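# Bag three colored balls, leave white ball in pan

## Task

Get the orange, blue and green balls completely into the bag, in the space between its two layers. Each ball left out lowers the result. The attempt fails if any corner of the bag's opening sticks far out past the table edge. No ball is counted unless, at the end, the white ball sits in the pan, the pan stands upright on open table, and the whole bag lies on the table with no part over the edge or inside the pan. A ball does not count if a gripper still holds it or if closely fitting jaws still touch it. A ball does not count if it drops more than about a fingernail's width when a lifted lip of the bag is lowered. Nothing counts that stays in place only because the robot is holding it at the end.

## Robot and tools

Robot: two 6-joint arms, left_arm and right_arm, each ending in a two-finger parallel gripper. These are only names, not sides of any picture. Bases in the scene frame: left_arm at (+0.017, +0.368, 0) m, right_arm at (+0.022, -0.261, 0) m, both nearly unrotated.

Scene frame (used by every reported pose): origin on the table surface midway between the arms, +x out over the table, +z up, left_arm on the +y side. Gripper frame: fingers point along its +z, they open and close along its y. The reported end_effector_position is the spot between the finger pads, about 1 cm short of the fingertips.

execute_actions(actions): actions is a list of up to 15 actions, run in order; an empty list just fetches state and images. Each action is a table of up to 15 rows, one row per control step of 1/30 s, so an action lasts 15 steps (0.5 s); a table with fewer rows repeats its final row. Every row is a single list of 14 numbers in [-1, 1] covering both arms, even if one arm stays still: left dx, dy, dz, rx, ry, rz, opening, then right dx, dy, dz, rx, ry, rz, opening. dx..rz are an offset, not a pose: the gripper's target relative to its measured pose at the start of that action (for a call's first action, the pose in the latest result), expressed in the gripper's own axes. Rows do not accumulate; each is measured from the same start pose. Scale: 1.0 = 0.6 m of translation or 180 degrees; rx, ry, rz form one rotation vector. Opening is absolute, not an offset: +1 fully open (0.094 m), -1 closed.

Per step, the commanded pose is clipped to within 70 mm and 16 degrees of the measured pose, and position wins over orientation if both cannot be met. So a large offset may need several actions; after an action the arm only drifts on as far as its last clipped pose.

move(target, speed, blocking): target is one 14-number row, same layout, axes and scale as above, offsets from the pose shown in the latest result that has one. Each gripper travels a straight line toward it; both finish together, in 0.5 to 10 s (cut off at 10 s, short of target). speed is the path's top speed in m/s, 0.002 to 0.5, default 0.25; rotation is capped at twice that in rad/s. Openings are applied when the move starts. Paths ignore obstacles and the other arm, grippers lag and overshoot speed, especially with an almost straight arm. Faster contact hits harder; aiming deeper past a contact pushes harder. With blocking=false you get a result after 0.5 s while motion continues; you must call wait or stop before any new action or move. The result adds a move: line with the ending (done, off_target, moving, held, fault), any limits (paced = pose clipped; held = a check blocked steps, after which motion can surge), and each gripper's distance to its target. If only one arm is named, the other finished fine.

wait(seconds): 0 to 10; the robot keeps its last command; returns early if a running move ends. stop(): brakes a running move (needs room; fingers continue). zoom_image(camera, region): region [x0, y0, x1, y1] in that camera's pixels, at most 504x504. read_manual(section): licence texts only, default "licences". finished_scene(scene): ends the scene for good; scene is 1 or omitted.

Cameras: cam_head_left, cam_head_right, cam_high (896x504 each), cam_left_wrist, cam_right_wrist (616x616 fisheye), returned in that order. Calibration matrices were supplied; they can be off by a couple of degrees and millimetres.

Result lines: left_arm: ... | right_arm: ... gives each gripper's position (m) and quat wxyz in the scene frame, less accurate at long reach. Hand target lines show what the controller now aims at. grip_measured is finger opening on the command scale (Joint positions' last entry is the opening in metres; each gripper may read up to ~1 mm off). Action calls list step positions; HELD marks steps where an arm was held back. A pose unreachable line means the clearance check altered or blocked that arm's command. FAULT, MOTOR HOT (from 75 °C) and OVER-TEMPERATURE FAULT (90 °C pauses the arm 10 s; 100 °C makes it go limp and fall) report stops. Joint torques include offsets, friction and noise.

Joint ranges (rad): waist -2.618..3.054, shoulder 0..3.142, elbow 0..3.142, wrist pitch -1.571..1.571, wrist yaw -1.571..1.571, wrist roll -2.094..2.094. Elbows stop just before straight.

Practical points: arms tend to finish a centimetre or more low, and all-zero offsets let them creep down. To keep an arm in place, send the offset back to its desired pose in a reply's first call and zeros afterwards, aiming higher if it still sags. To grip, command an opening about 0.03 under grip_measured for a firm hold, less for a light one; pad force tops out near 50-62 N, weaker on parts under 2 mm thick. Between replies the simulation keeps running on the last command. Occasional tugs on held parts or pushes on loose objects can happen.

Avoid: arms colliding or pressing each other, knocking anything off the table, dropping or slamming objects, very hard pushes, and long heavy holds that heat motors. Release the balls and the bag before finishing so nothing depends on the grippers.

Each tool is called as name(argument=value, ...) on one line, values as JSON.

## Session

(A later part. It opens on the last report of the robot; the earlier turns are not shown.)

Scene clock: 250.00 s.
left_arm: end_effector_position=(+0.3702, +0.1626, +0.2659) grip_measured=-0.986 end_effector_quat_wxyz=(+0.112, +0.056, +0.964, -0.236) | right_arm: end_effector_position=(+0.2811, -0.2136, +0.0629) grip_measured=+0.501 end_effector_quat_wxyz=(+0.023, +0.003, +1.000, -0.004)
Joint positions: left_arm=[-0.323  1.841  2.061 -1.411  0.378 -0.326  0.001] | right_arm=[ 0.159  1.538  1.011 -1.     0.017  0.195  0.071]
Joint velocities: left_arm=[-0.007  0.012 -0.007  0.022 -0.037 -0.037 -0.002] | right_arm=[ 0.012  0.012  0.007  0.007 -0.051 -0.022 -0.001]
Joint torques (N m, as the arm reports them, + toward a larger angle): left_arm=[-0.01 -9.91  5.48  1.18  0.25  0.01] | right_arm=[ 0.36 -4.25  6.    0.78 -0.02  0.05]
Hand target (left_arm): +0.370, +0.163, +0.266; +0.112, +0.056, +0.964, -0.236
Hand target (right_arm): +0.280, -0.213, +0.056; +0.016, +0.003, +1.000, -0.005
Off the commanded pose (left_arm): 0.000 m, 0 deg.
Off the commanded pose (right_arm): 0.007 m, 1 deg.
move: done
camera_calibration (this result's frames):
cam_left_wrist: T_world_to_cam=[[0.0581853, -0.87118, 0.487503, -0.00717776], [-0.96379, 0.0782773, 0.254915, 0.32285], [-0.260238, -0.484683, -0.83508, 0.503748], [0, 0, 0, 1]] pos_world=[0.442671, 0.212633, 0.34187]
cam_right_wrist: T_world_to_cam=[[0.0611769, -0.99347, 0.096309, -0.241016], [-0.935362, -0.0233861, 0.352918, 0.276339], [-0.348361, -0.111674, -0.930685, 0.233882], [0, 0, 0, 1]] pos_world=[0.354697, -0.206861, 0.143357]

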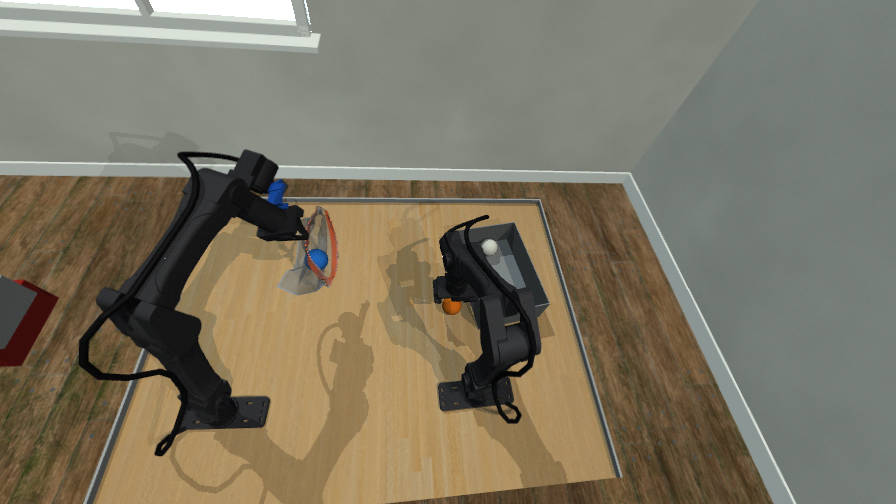

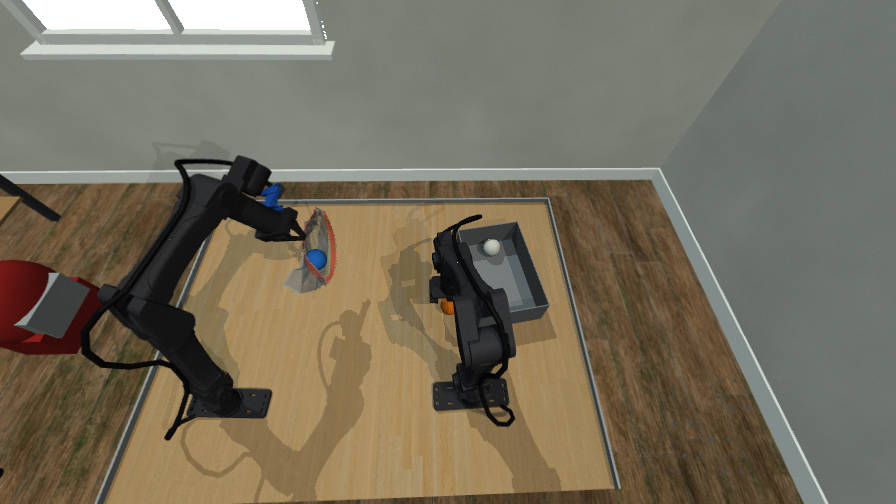

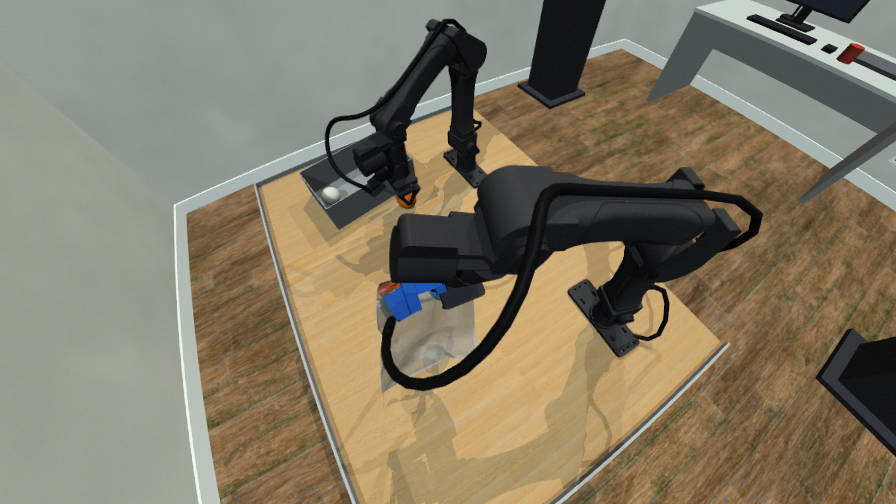

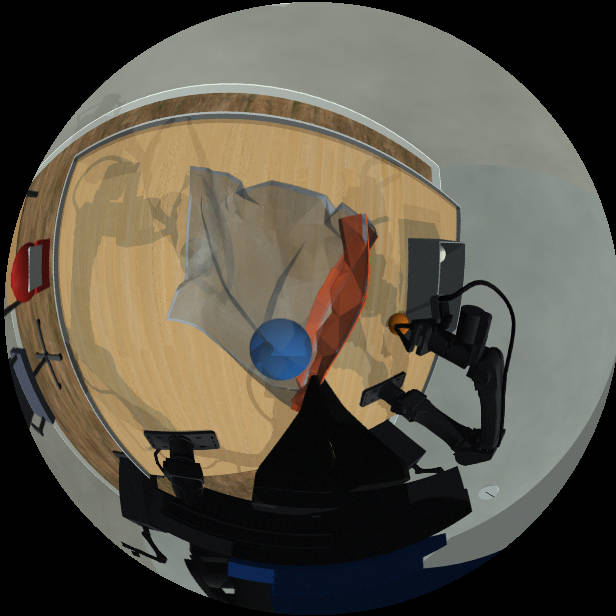

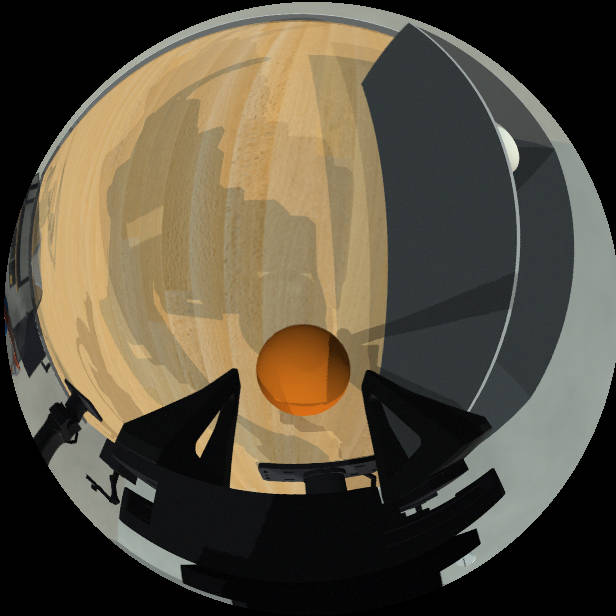

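move(target=[0,0,0,0,0,0,-1,0.022,-0.004,0.065,0,0,0,0.5], speed=0.04)

move(target=[0,0,0,0,0,0,-1,0,0,0.01,0,0,0,0.05], speed=0.03)

Scene clock: 252.30 s.
left_arm: end_effector_position=(+0.3702, +0.1626, +0.2659) grip_measured=-0.986 end_effector_quat_wxyz=(+0.112, +0.056, +0.964, -0.236) | right_arm: end_effector_position=(+0.2717, -0.2155, +0.0296) grip_measured=+0.501 end_effector_quat_wxyz=(+0.029, +0.003, +1.000, -0.003)
Joint positions: left_arm=[-0.323  1.841  2.061 -1.411  0.378 -0.326  0.001] | right_arm=[ 0.159  1.538  0.869 -0.847  0.017  0.195  0.071]
Joint velocities: left_arm=[-0.012 -0.002  0.007 -0.022  0.066 -0.051 -0.   ] | right_arm=[ 0.017 -0.002 -0.012  0.037 -0.007  0.007 -0.001]
Joint torques (N m, as the arm reports them, + toward a larger angle): left_arm=[ -0.03 -10.08   5.41   1.16   0.25   0.01] | right_arm=[-0.09 -4.26  5.6   0.8   0.    0.  ]
Hand target (left_arm): +0.370, +0.163, +0.266; +0.112, +0.056, +0.964, -0.236
Hand target (right_arm): +0.270, -0.216, +0.023; +0.023, +0.003, +1.000, -0.004
Off the commanded pose (left_arm): 0.000 m, 0 deg.
Off the commanded pose (right_arm): 0.007 m, 1 deg.
move: done
camera_calibration (this result's frames):
cam_left_wrist: T_world_to_cam=[[0.0581853, -0.87118, 0.487503, -0.00717776], [-0.96379, 0.0782773, 0.254915, 0.32285], [-0.260238, -0.484683, -0.83508, 0.503748], [0, 0, 0, 1]] pos_world=[0.442671, 0.212633, 0.34187]
cam_right_wrist: T_world_to_cam=[[0.0601026, -0.993676, 0.0948489, -0.238746], [-0.939269, -0.0241354, 0.342331, 0.28039], [-0.337877, -0.109664, -0.93478, 0.197119], [0, 0, 0, 1]] pos_world=[0.344313, -0.208852, 0.110921]

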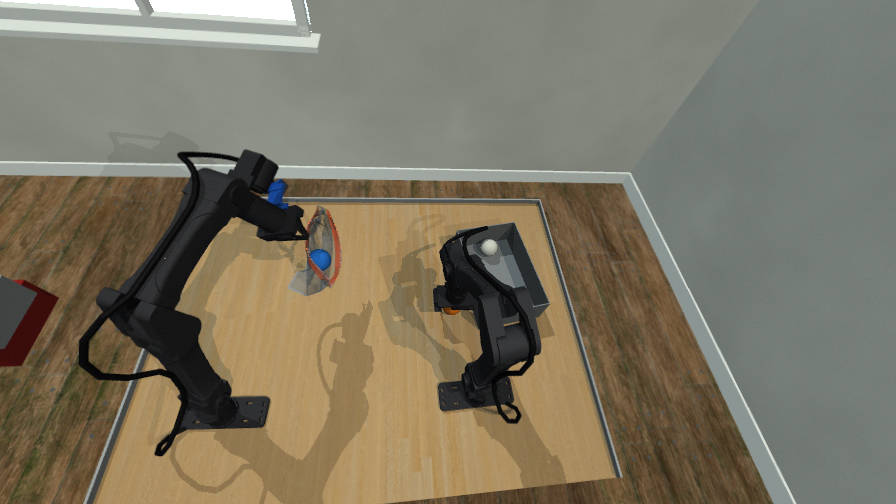

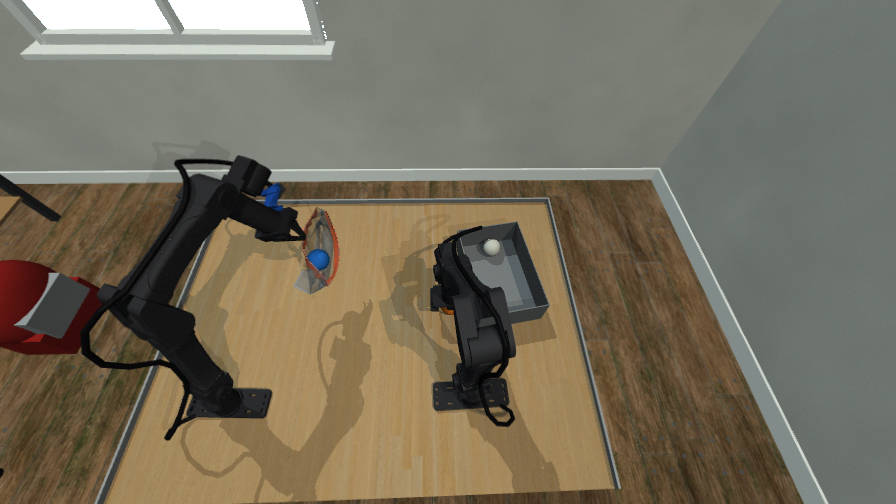

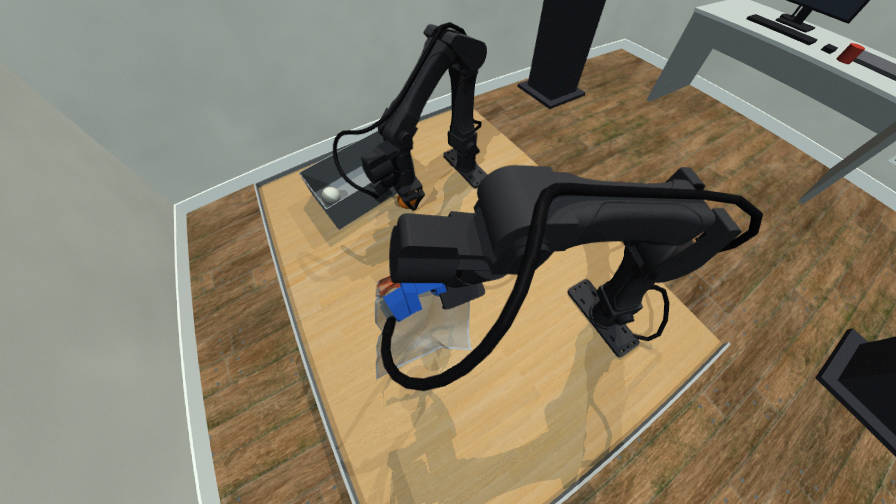

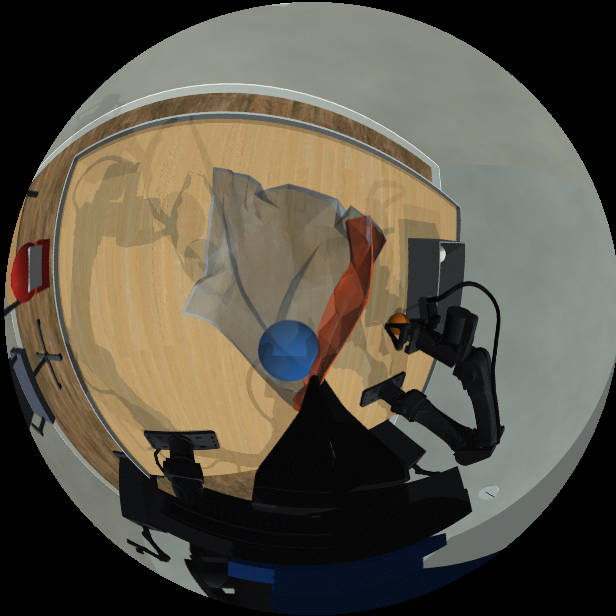

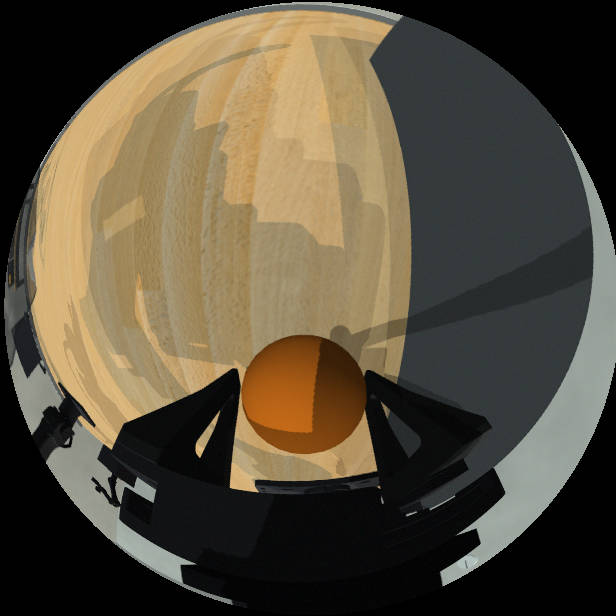

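Scene clock: 253.00 s.
left_arm: end_effector_position=(+0.3702, +0.1626, +0.2659) grip_measured=-0.986 end_effector_quat_wxyz=(+0.112, +0.056, +0.964, -0.236) | right_arm: end_effector_position=(+0.2743, -0.2150, +0.0298) grip_measured=+0.059 end_effector_quat_wxyz=(+0.034, +0.003, +0.999, -0.002)
Joint positions: left_arm=[-0.323  1.841  2.061 -1.411  0.378 -0.326  0.001] | right_arm=[ 0.159  1.538  0.869 -0.836  0.017  0.195  0.05 ]
Joint velocities: left_arm=[-0.022 -0.022 -0.007 -0.007  0.037  0.051 -0.   ] | right_arm=[-0.022 -0.002 -0.012 -0.007 -0.022 -0.066 -0.   ]
Joint torques (N m, as the arm reports them, + toward a larger angle): left_arm=[ 0.06 -9.91  5.52  1.17  0.24  0.01] | right_arm=[ 0.   -4.56  5.41  0.82  0.    0.  ]
Hand target (left_arm): +0.370, +0.163, +0.266; +0.112, +0.056, +0.964, -0.236
Hand target (right_arm): +0.272, -0.215, +0.024; +0.029, +0.003, +1.000, -0.003
Off the commanded pose (left_arm): 0.000 m, 0 deg.
Off the commanded pose (right_arm): 0.007 m, 1 deg.
move: done
camera_calibration (this result's frames):
cam_left_wrist: T_world_to_cam=[[0.0581853, -0.87118, 0.487503, -0.00717776], [-0.96379, 0.0782773, 0.254915, 0.32285], [-0.260238, -0.484683, -0.83508, 0.503748], [0, 0, 0, 1]] pos_world=[0.442671, 0.212633, 0.34187]
cam_right_wrist: T_world_to_cam=[[0.0591148, -0.993865, 0.0934748, -0.23815], [-0.942808, -0.0248142, 0.33241, 0.283913], [-0.328052, -0.107779, -0.938491, 0.196023], [0, 0, 0, 1]] pos_world=[0.34606, -0.208517, 0.111851]

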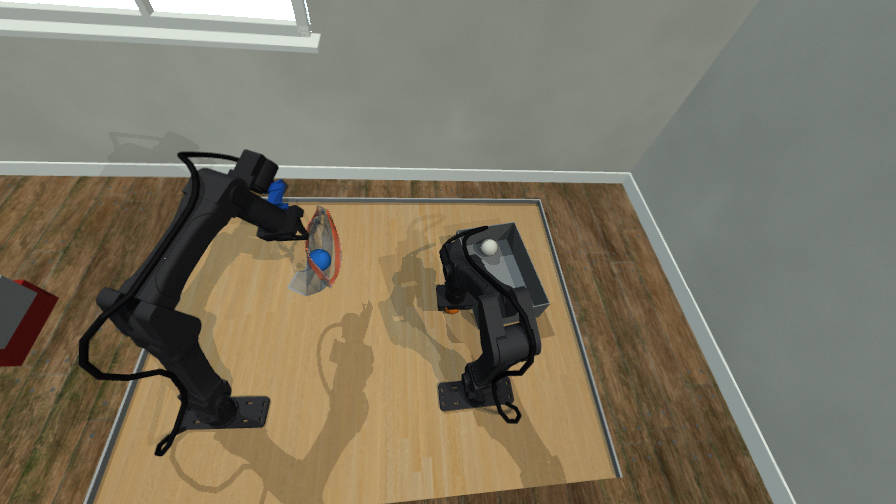

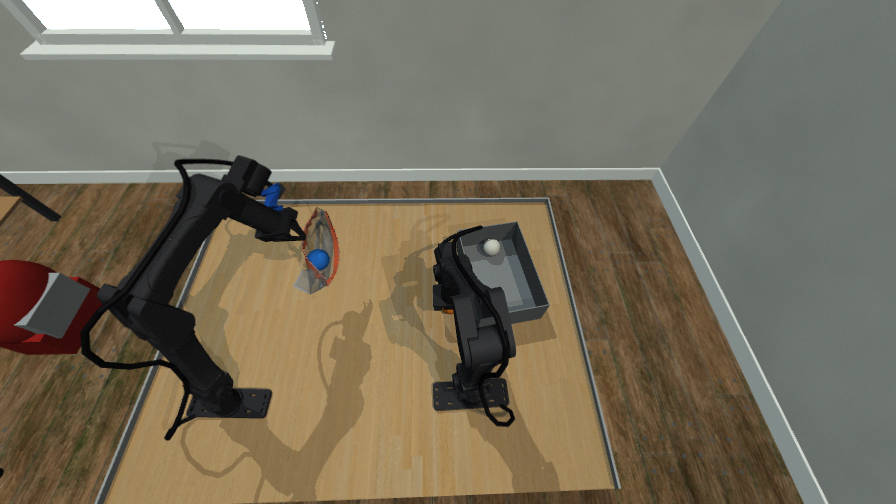

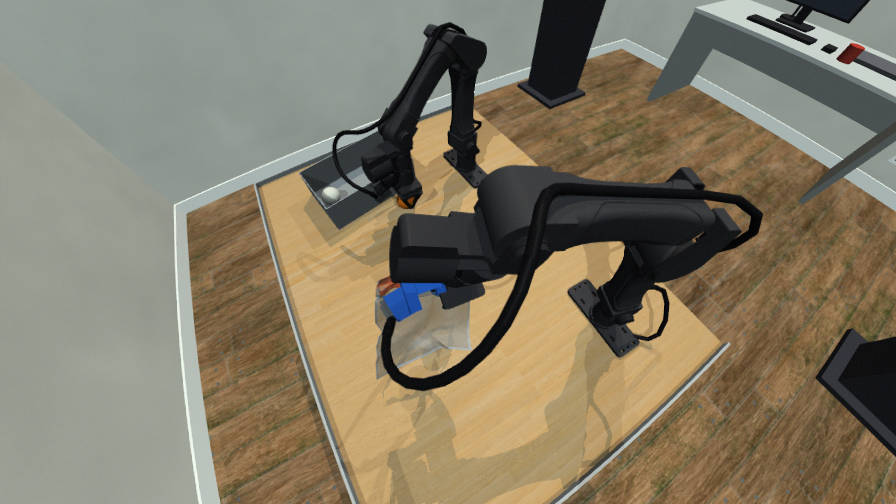

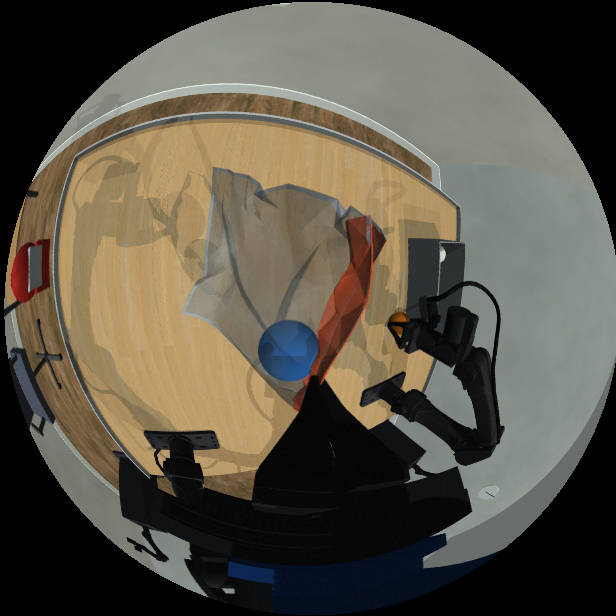

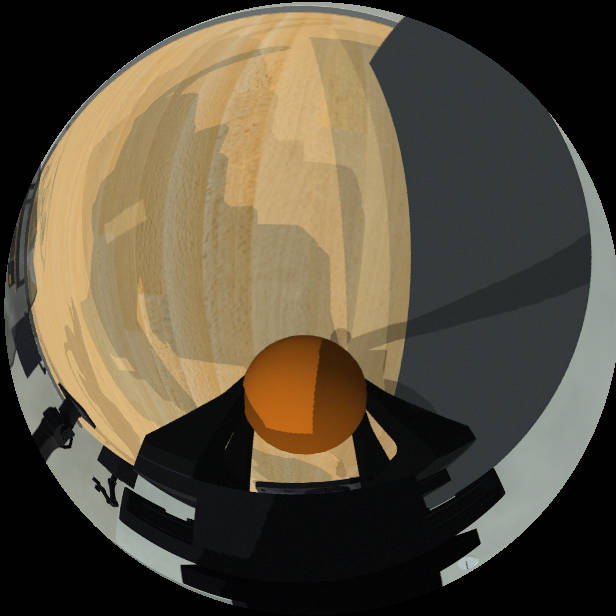

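move(target=[0,0,0,0,0,0,-1,0,0,-0.2,0,0,0,0.01], speed=0.12)

move(target=[0,0,0,0,0,0,-1,-0.23,0.33,-0.29,-0.357,-0.129,0.041,0.01], speed=0.2)

Scene clock: 255.20 s.
left_arm: end_effector_position=(+0.3702, +0.1626, +0.2659) grip_measured=-0.986 end_effector_quat_wxyz=(+0.112, +0.056, +0.964, -0.236) | right_arm: end_effector_position=(+0.2664, -0.2165, +0.1403) grip_measured=+0.022 end_effector_quat_wxyz=(+0.023, +0.003, +1.000, -0.004)
Joint positions: left_arm=[-0.323  1.841  2.061 -1.411  0.378 -0.326  0.001] | right_arm=[ 0.159  1.442  1.234 -1.318  0.017  0.195  0.048]
Joint velocities: left_arm=[-0.002  0.007  0.012 -0.022 -0.051  0.051 -0.   ] | right_arm=[ 0.007  0.007  0.012  0.007 -0.007 -0.022  0.001]
Joint torques (N m, as the arm reports them, + toward a larger angle): left_arm=[-0.11 -9.94  5.48  1.17  0.25  0.01] | right_arm=[ 0.3  -6.71  9.12  0.54  0.01  0.04]
Hand target (left_arm): +0.370, +0.163, +0.266; +0.112, +0.056, +0.964, -0.236
Hand target (right_arm): +0.265, -0.216, +0.150; +0.034, +0.003, +0.999, -0.002
Off the commanded pose (left_arm): 0.000 m, 0 deg.
Off the commanded pose (right_arm): 0.009 m, 1 deg.
move: done
camera_calibration (this result's frames):
cam_left_wrist: T_world_to_cam=[[0.0581853, -0.87118, 0.487503, -0.00717776], [-0.96379, 0.0782773, 0.254915, 0.32285], [-0.260238, -0.484683, -0.83508, 0.503748], [0, 0, 0, 1]] pos_world=[0.442671, 0.212633, 0.34187]
cam_right_wrist: T_world_to_cam=[[0.0611408, -0.993477, 0.0962606, -0.250362], [-0.935494, -0.0234114, 0.352565, 0.235249], [-0.348012, -0.111607, -0.930823, 0.300411], [0, 0, 0, 1]] pos_world=[0.339928, -0.209693, 0.220789]

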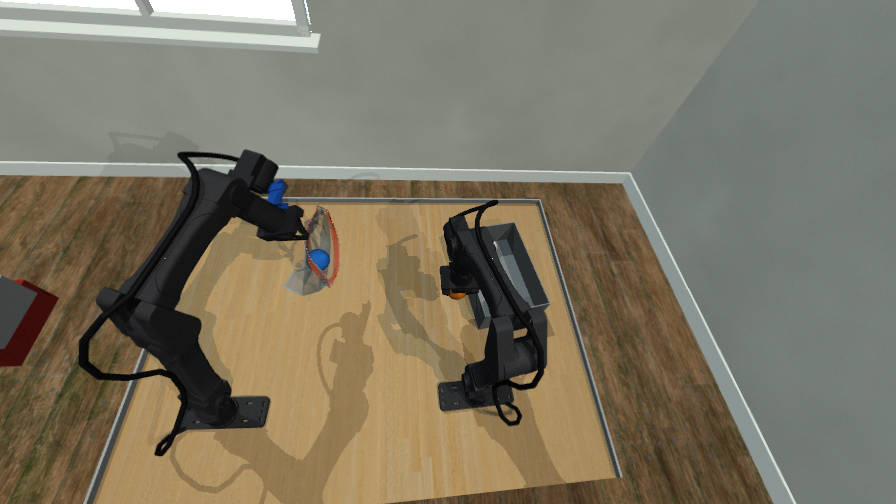

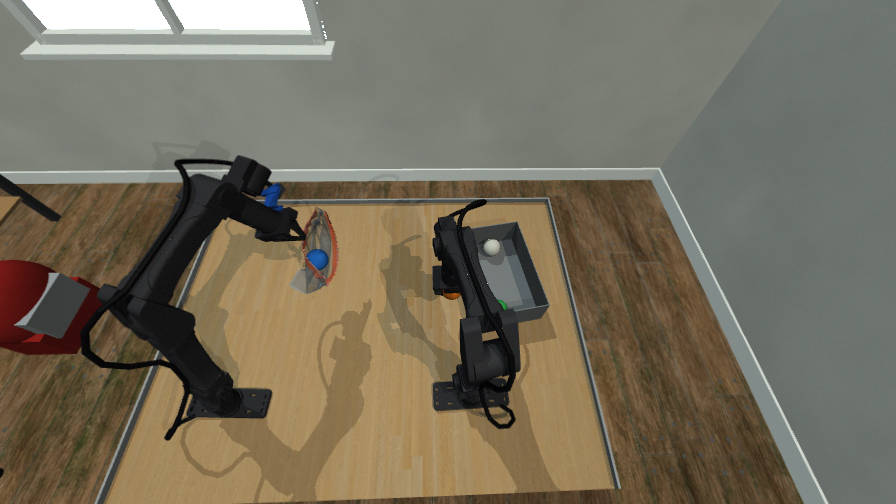

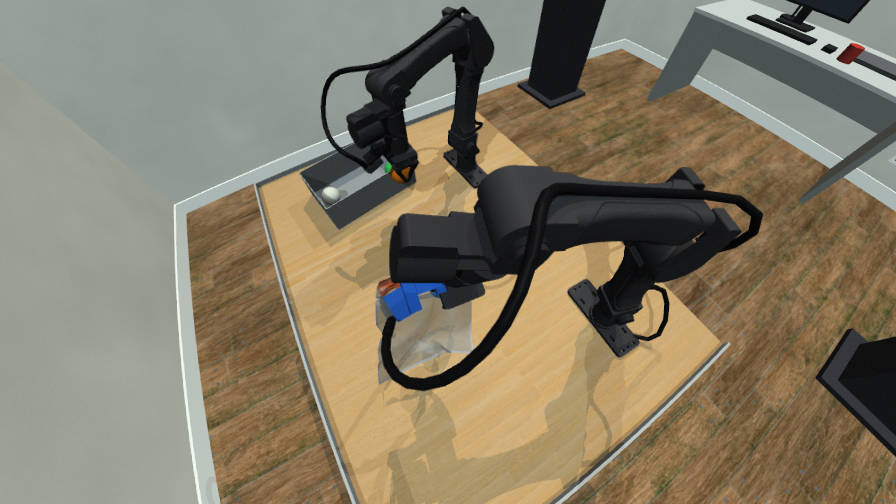

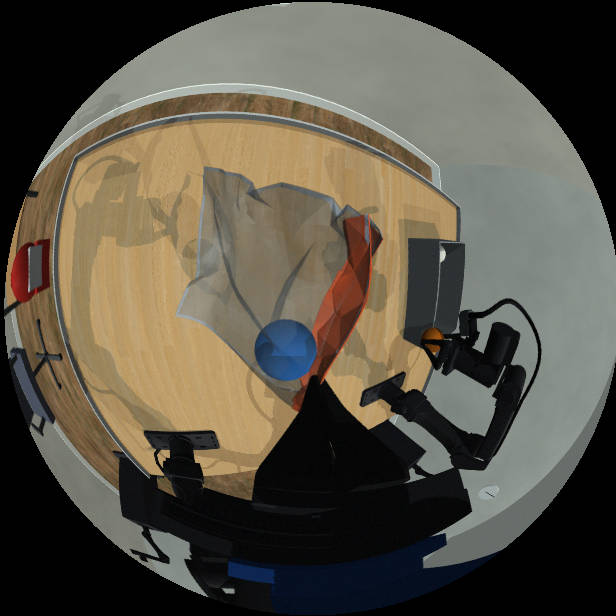

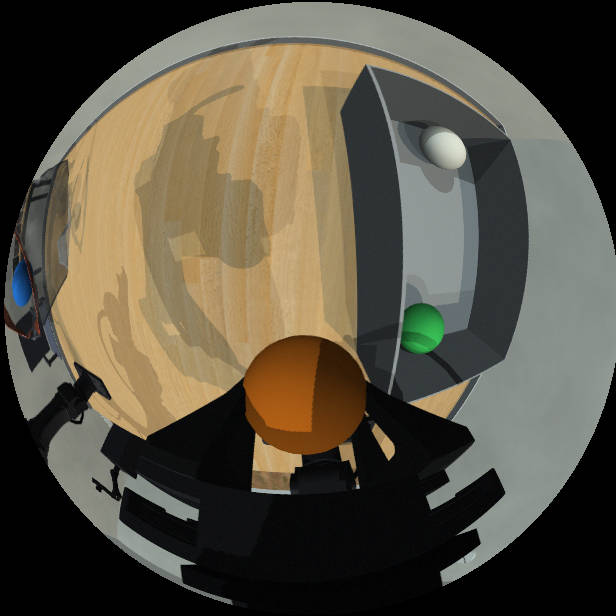

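Scene clock: 258.90 s.
left_arm: end_effector_position=(+0.3702, +0.1626, +0.2659) grip_measured=-0.986 end_effector_quat_wxyz=(+0.112, +0.056, +0.964, -0.236) | right_arm: end_effector_position=(+0.3954, -0.0216, +0.3287) grip_measured=+0.022 end_effector_quat_wxyz=(+0.218, +0.053, +0.819, +0.528)
Joint positions: left_arm=[-0.323  1.841  2.061 -1.411  0.378 -0.326  0.001] | right_arm=[ 0.256  1.507  1.435 -0.429 -0.763  0.884  0.048]
Joint velocities: left_arm=[-0.007 -0.017 -0.012  0.037 -0.022 -0.022 -0.001] | right_arm=[-0.007  0.002  0.002  0.066 -0.022  0.051  0.   ]
Joint torques (N m, as the arm reports them, + toward a larger angle): left_arm=[ -0.05 -10.     5.53   1.16   0.23   0.03] | right_arm=[ 0.75 -5.72  7.55  1.88 -0.32  0.05]
Hand target (left_arm): +0.370, +0.163, +0.266; +0.112, +0.056, +0.964, -0.236
Hand target (right_arm): +0.395, -0.017, +0.320; +0.205, +0.054, +0.821, +0.530
Off the commanded pose (left_arm): 0.000 m, 0 deg.
Off the commanded pose (right_arm): 0.011 m, 1 deg.
move: off_target (right_arm)
camera_calibration (this result's frames):
cam_left_wrist: T_world_to_cam=[[0.0581853, -0.87118, 0.487503, -0.00717776], [-0.96379, 0.0782773, 0.254915, 0.32285], [-0.260238, -0.484683, -0.83508, 0.503748], [0, 0, 0, 1]] pos_world=[0.442671, 0.212633, 0.34187]
cam_right_wrist: T_world_to_cam=[[0.170257, -0.527094, -0.832577, 0.189419], [-0.98454, -0.0557111, -0.166062, 0.483231], [0.0411467, 0.847979, -0.52843, 0.276998], [0, 0, 0, 1]] pos_world=[0.432113, -0.108126, 0.384326]

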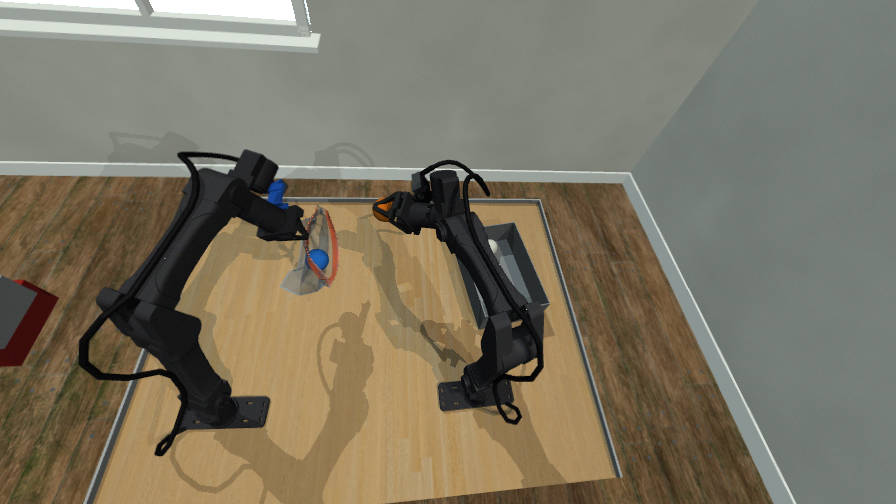

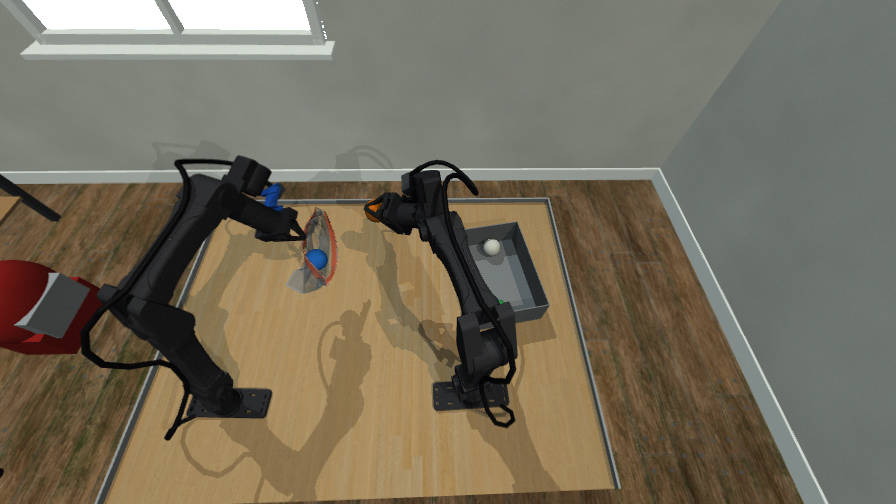

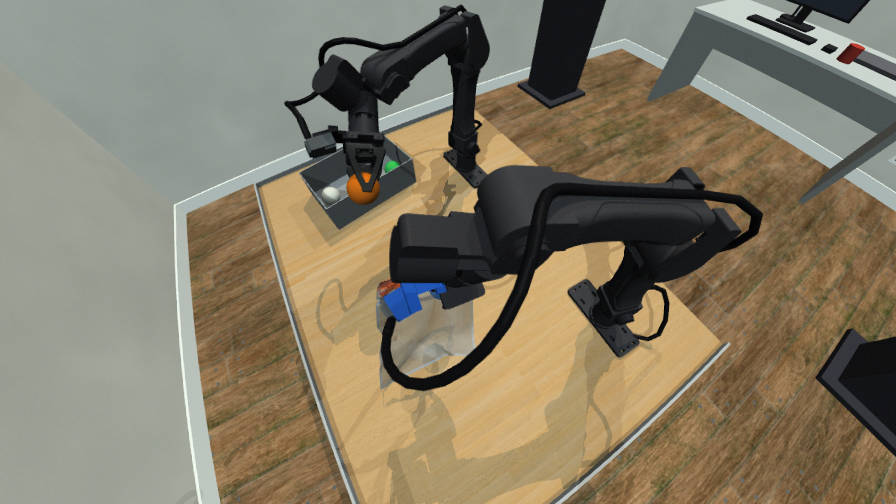

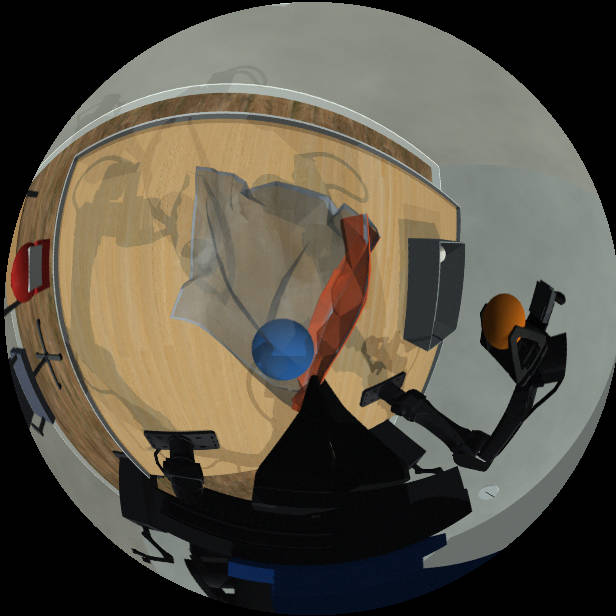

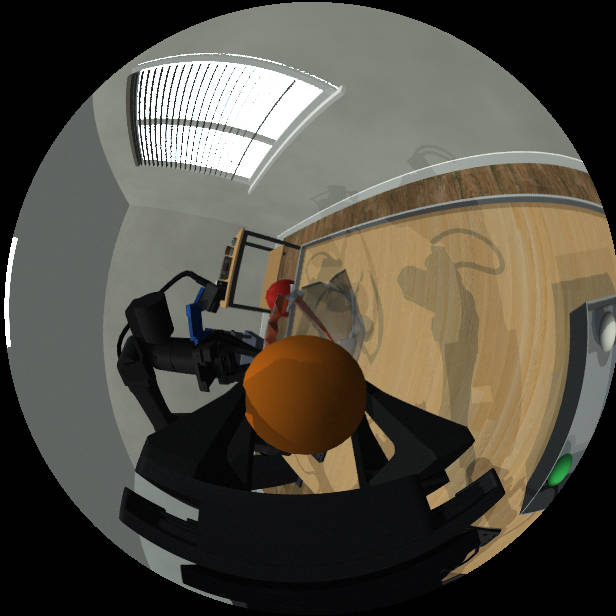

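move(target=[0,0,0,0,0,0,-1,0.085,0.068,0.21,0,0,0,-0.01], speed=0.06)

zoom_image(camera="cam_head_left", region=[240,150,440,310])

Scene clock: 262.63 s.
left_arm: end_effector_position=(+0.3702, +0.1626, +0.2659) grip_measured=-0.986 end_effector_quat_wxyz=(+0.112, +0.056, +0.964, -0.236) | right_arm: end_effector_position=(+0.3911, +0.1127, +0.3041) grip_measured=+0.004 end_effector_quat_wxyz=(+0.213, +0.055, +0.820, +0.529)
Joint positions: left_arm=[-0.323  1.841  2.061 -1.411  0.378 -0.326  0.001] | right_arm=[ 0.612  1.704  1.517 -0.21  -0.446  1.075  0.047]
Joint velocities: left_arm=[-0.007  0.012  0.007  0.007  0.022 -0.022  0.   ] | right_arm=[ 0.002 -0.022  0.017 -0.007  0.022 -0.022 -0.001]
Joint torques (N m, as the arm reports them, + toward a larger angle): left_arm=[ -0.08 -10.     5.47   1.18   0.21   0.  ] | right_arm=[ 0.53 -7.69 11.02  2.06 -0.05  0.06]
Hand target (left_arm): +0.370, +0.163, +0.266; +0.112, +0.056, +0.964, -0.236
Hand target (right_arm): +0.394, +0.118, +0.307; +0.216, +0.055, +0.817, +0.532
Off the commanded pose (left_arm): 0.000 m, 0 deg.
Off the commanded pose (right_arm): 0.008 m, 1 deg.
move: done
camera_calibration (this result's frames):
cam_left_wrist: T_world_to_cam=[[0.0581853, -0.87118, 0.487503, -0.00717776], [-0.96379, 0.0782773, 0.254915, 0.32285], [-0.260238, -0.484683, -0.83508, 0.503748], [0, 0, 0, 1]] pos_world=[0.442671, 0.212633, 0.34187]
cam_right_wrist: T_world_to_cam=[[0.164699, -0.525368, -0.834783, 0.243167], [-0.985762, -0.0586103, -0.157601, 0.480643], [0.0338715, 0.848854, -0.527541, 0.152734], [0, 0, 0, 1]] pos_world=[0.428576, 0.0262745, 0.359315]

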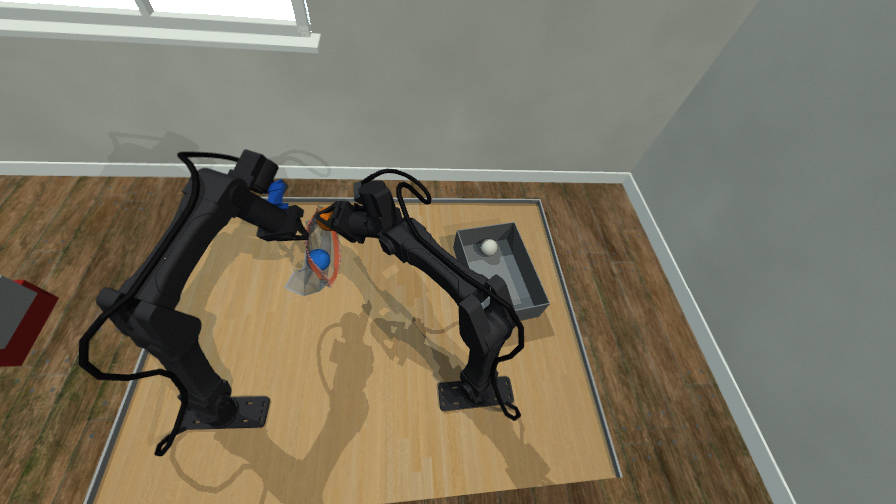

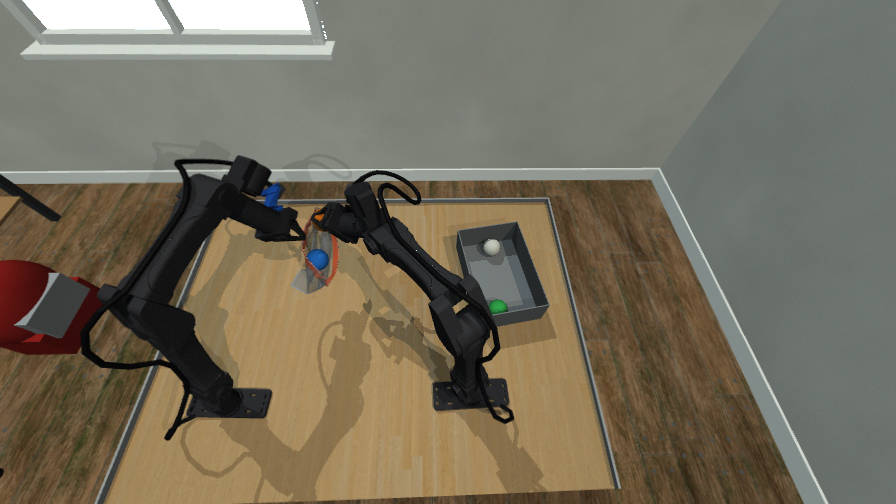

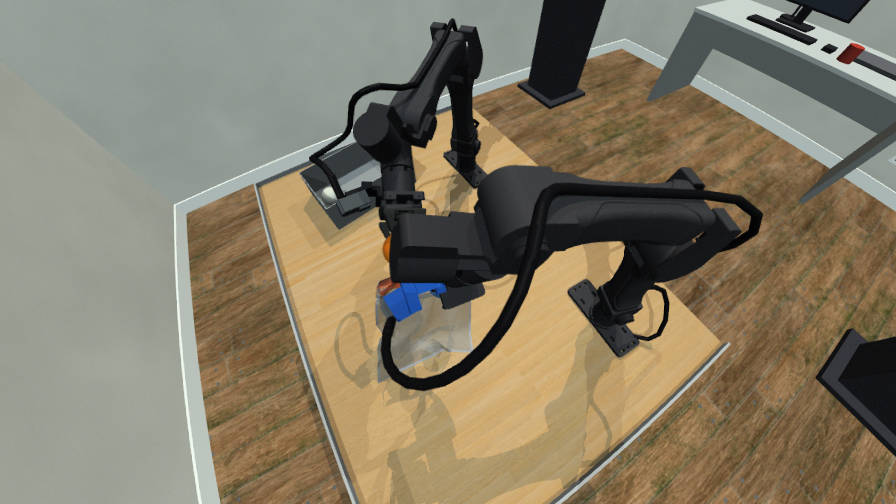

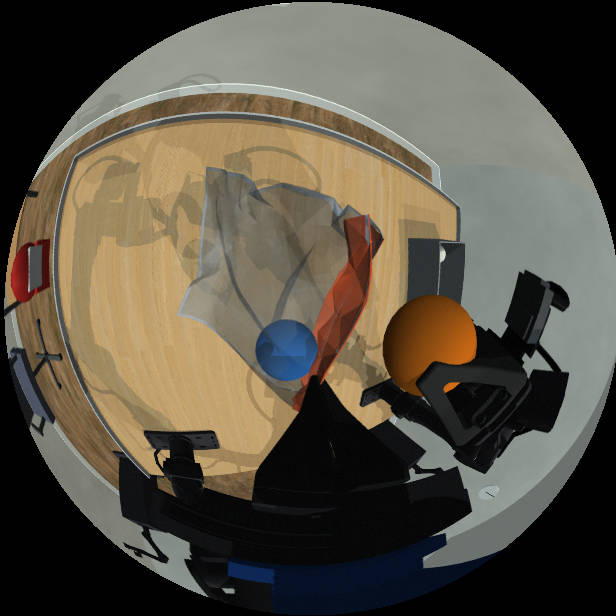

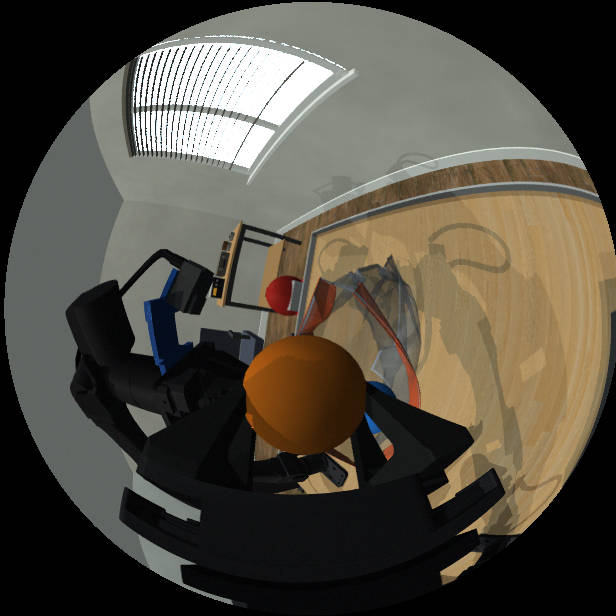

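Region (240, 150, 440, 310) of cam_head_left's 896x504 image, scaled by 2.520, with more detail than that image has; it fills the top 403 rows of this view, and the rest is white.

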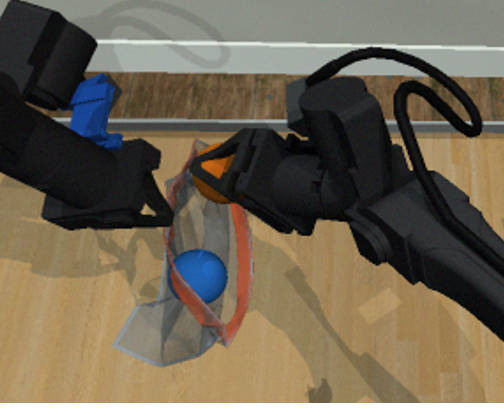

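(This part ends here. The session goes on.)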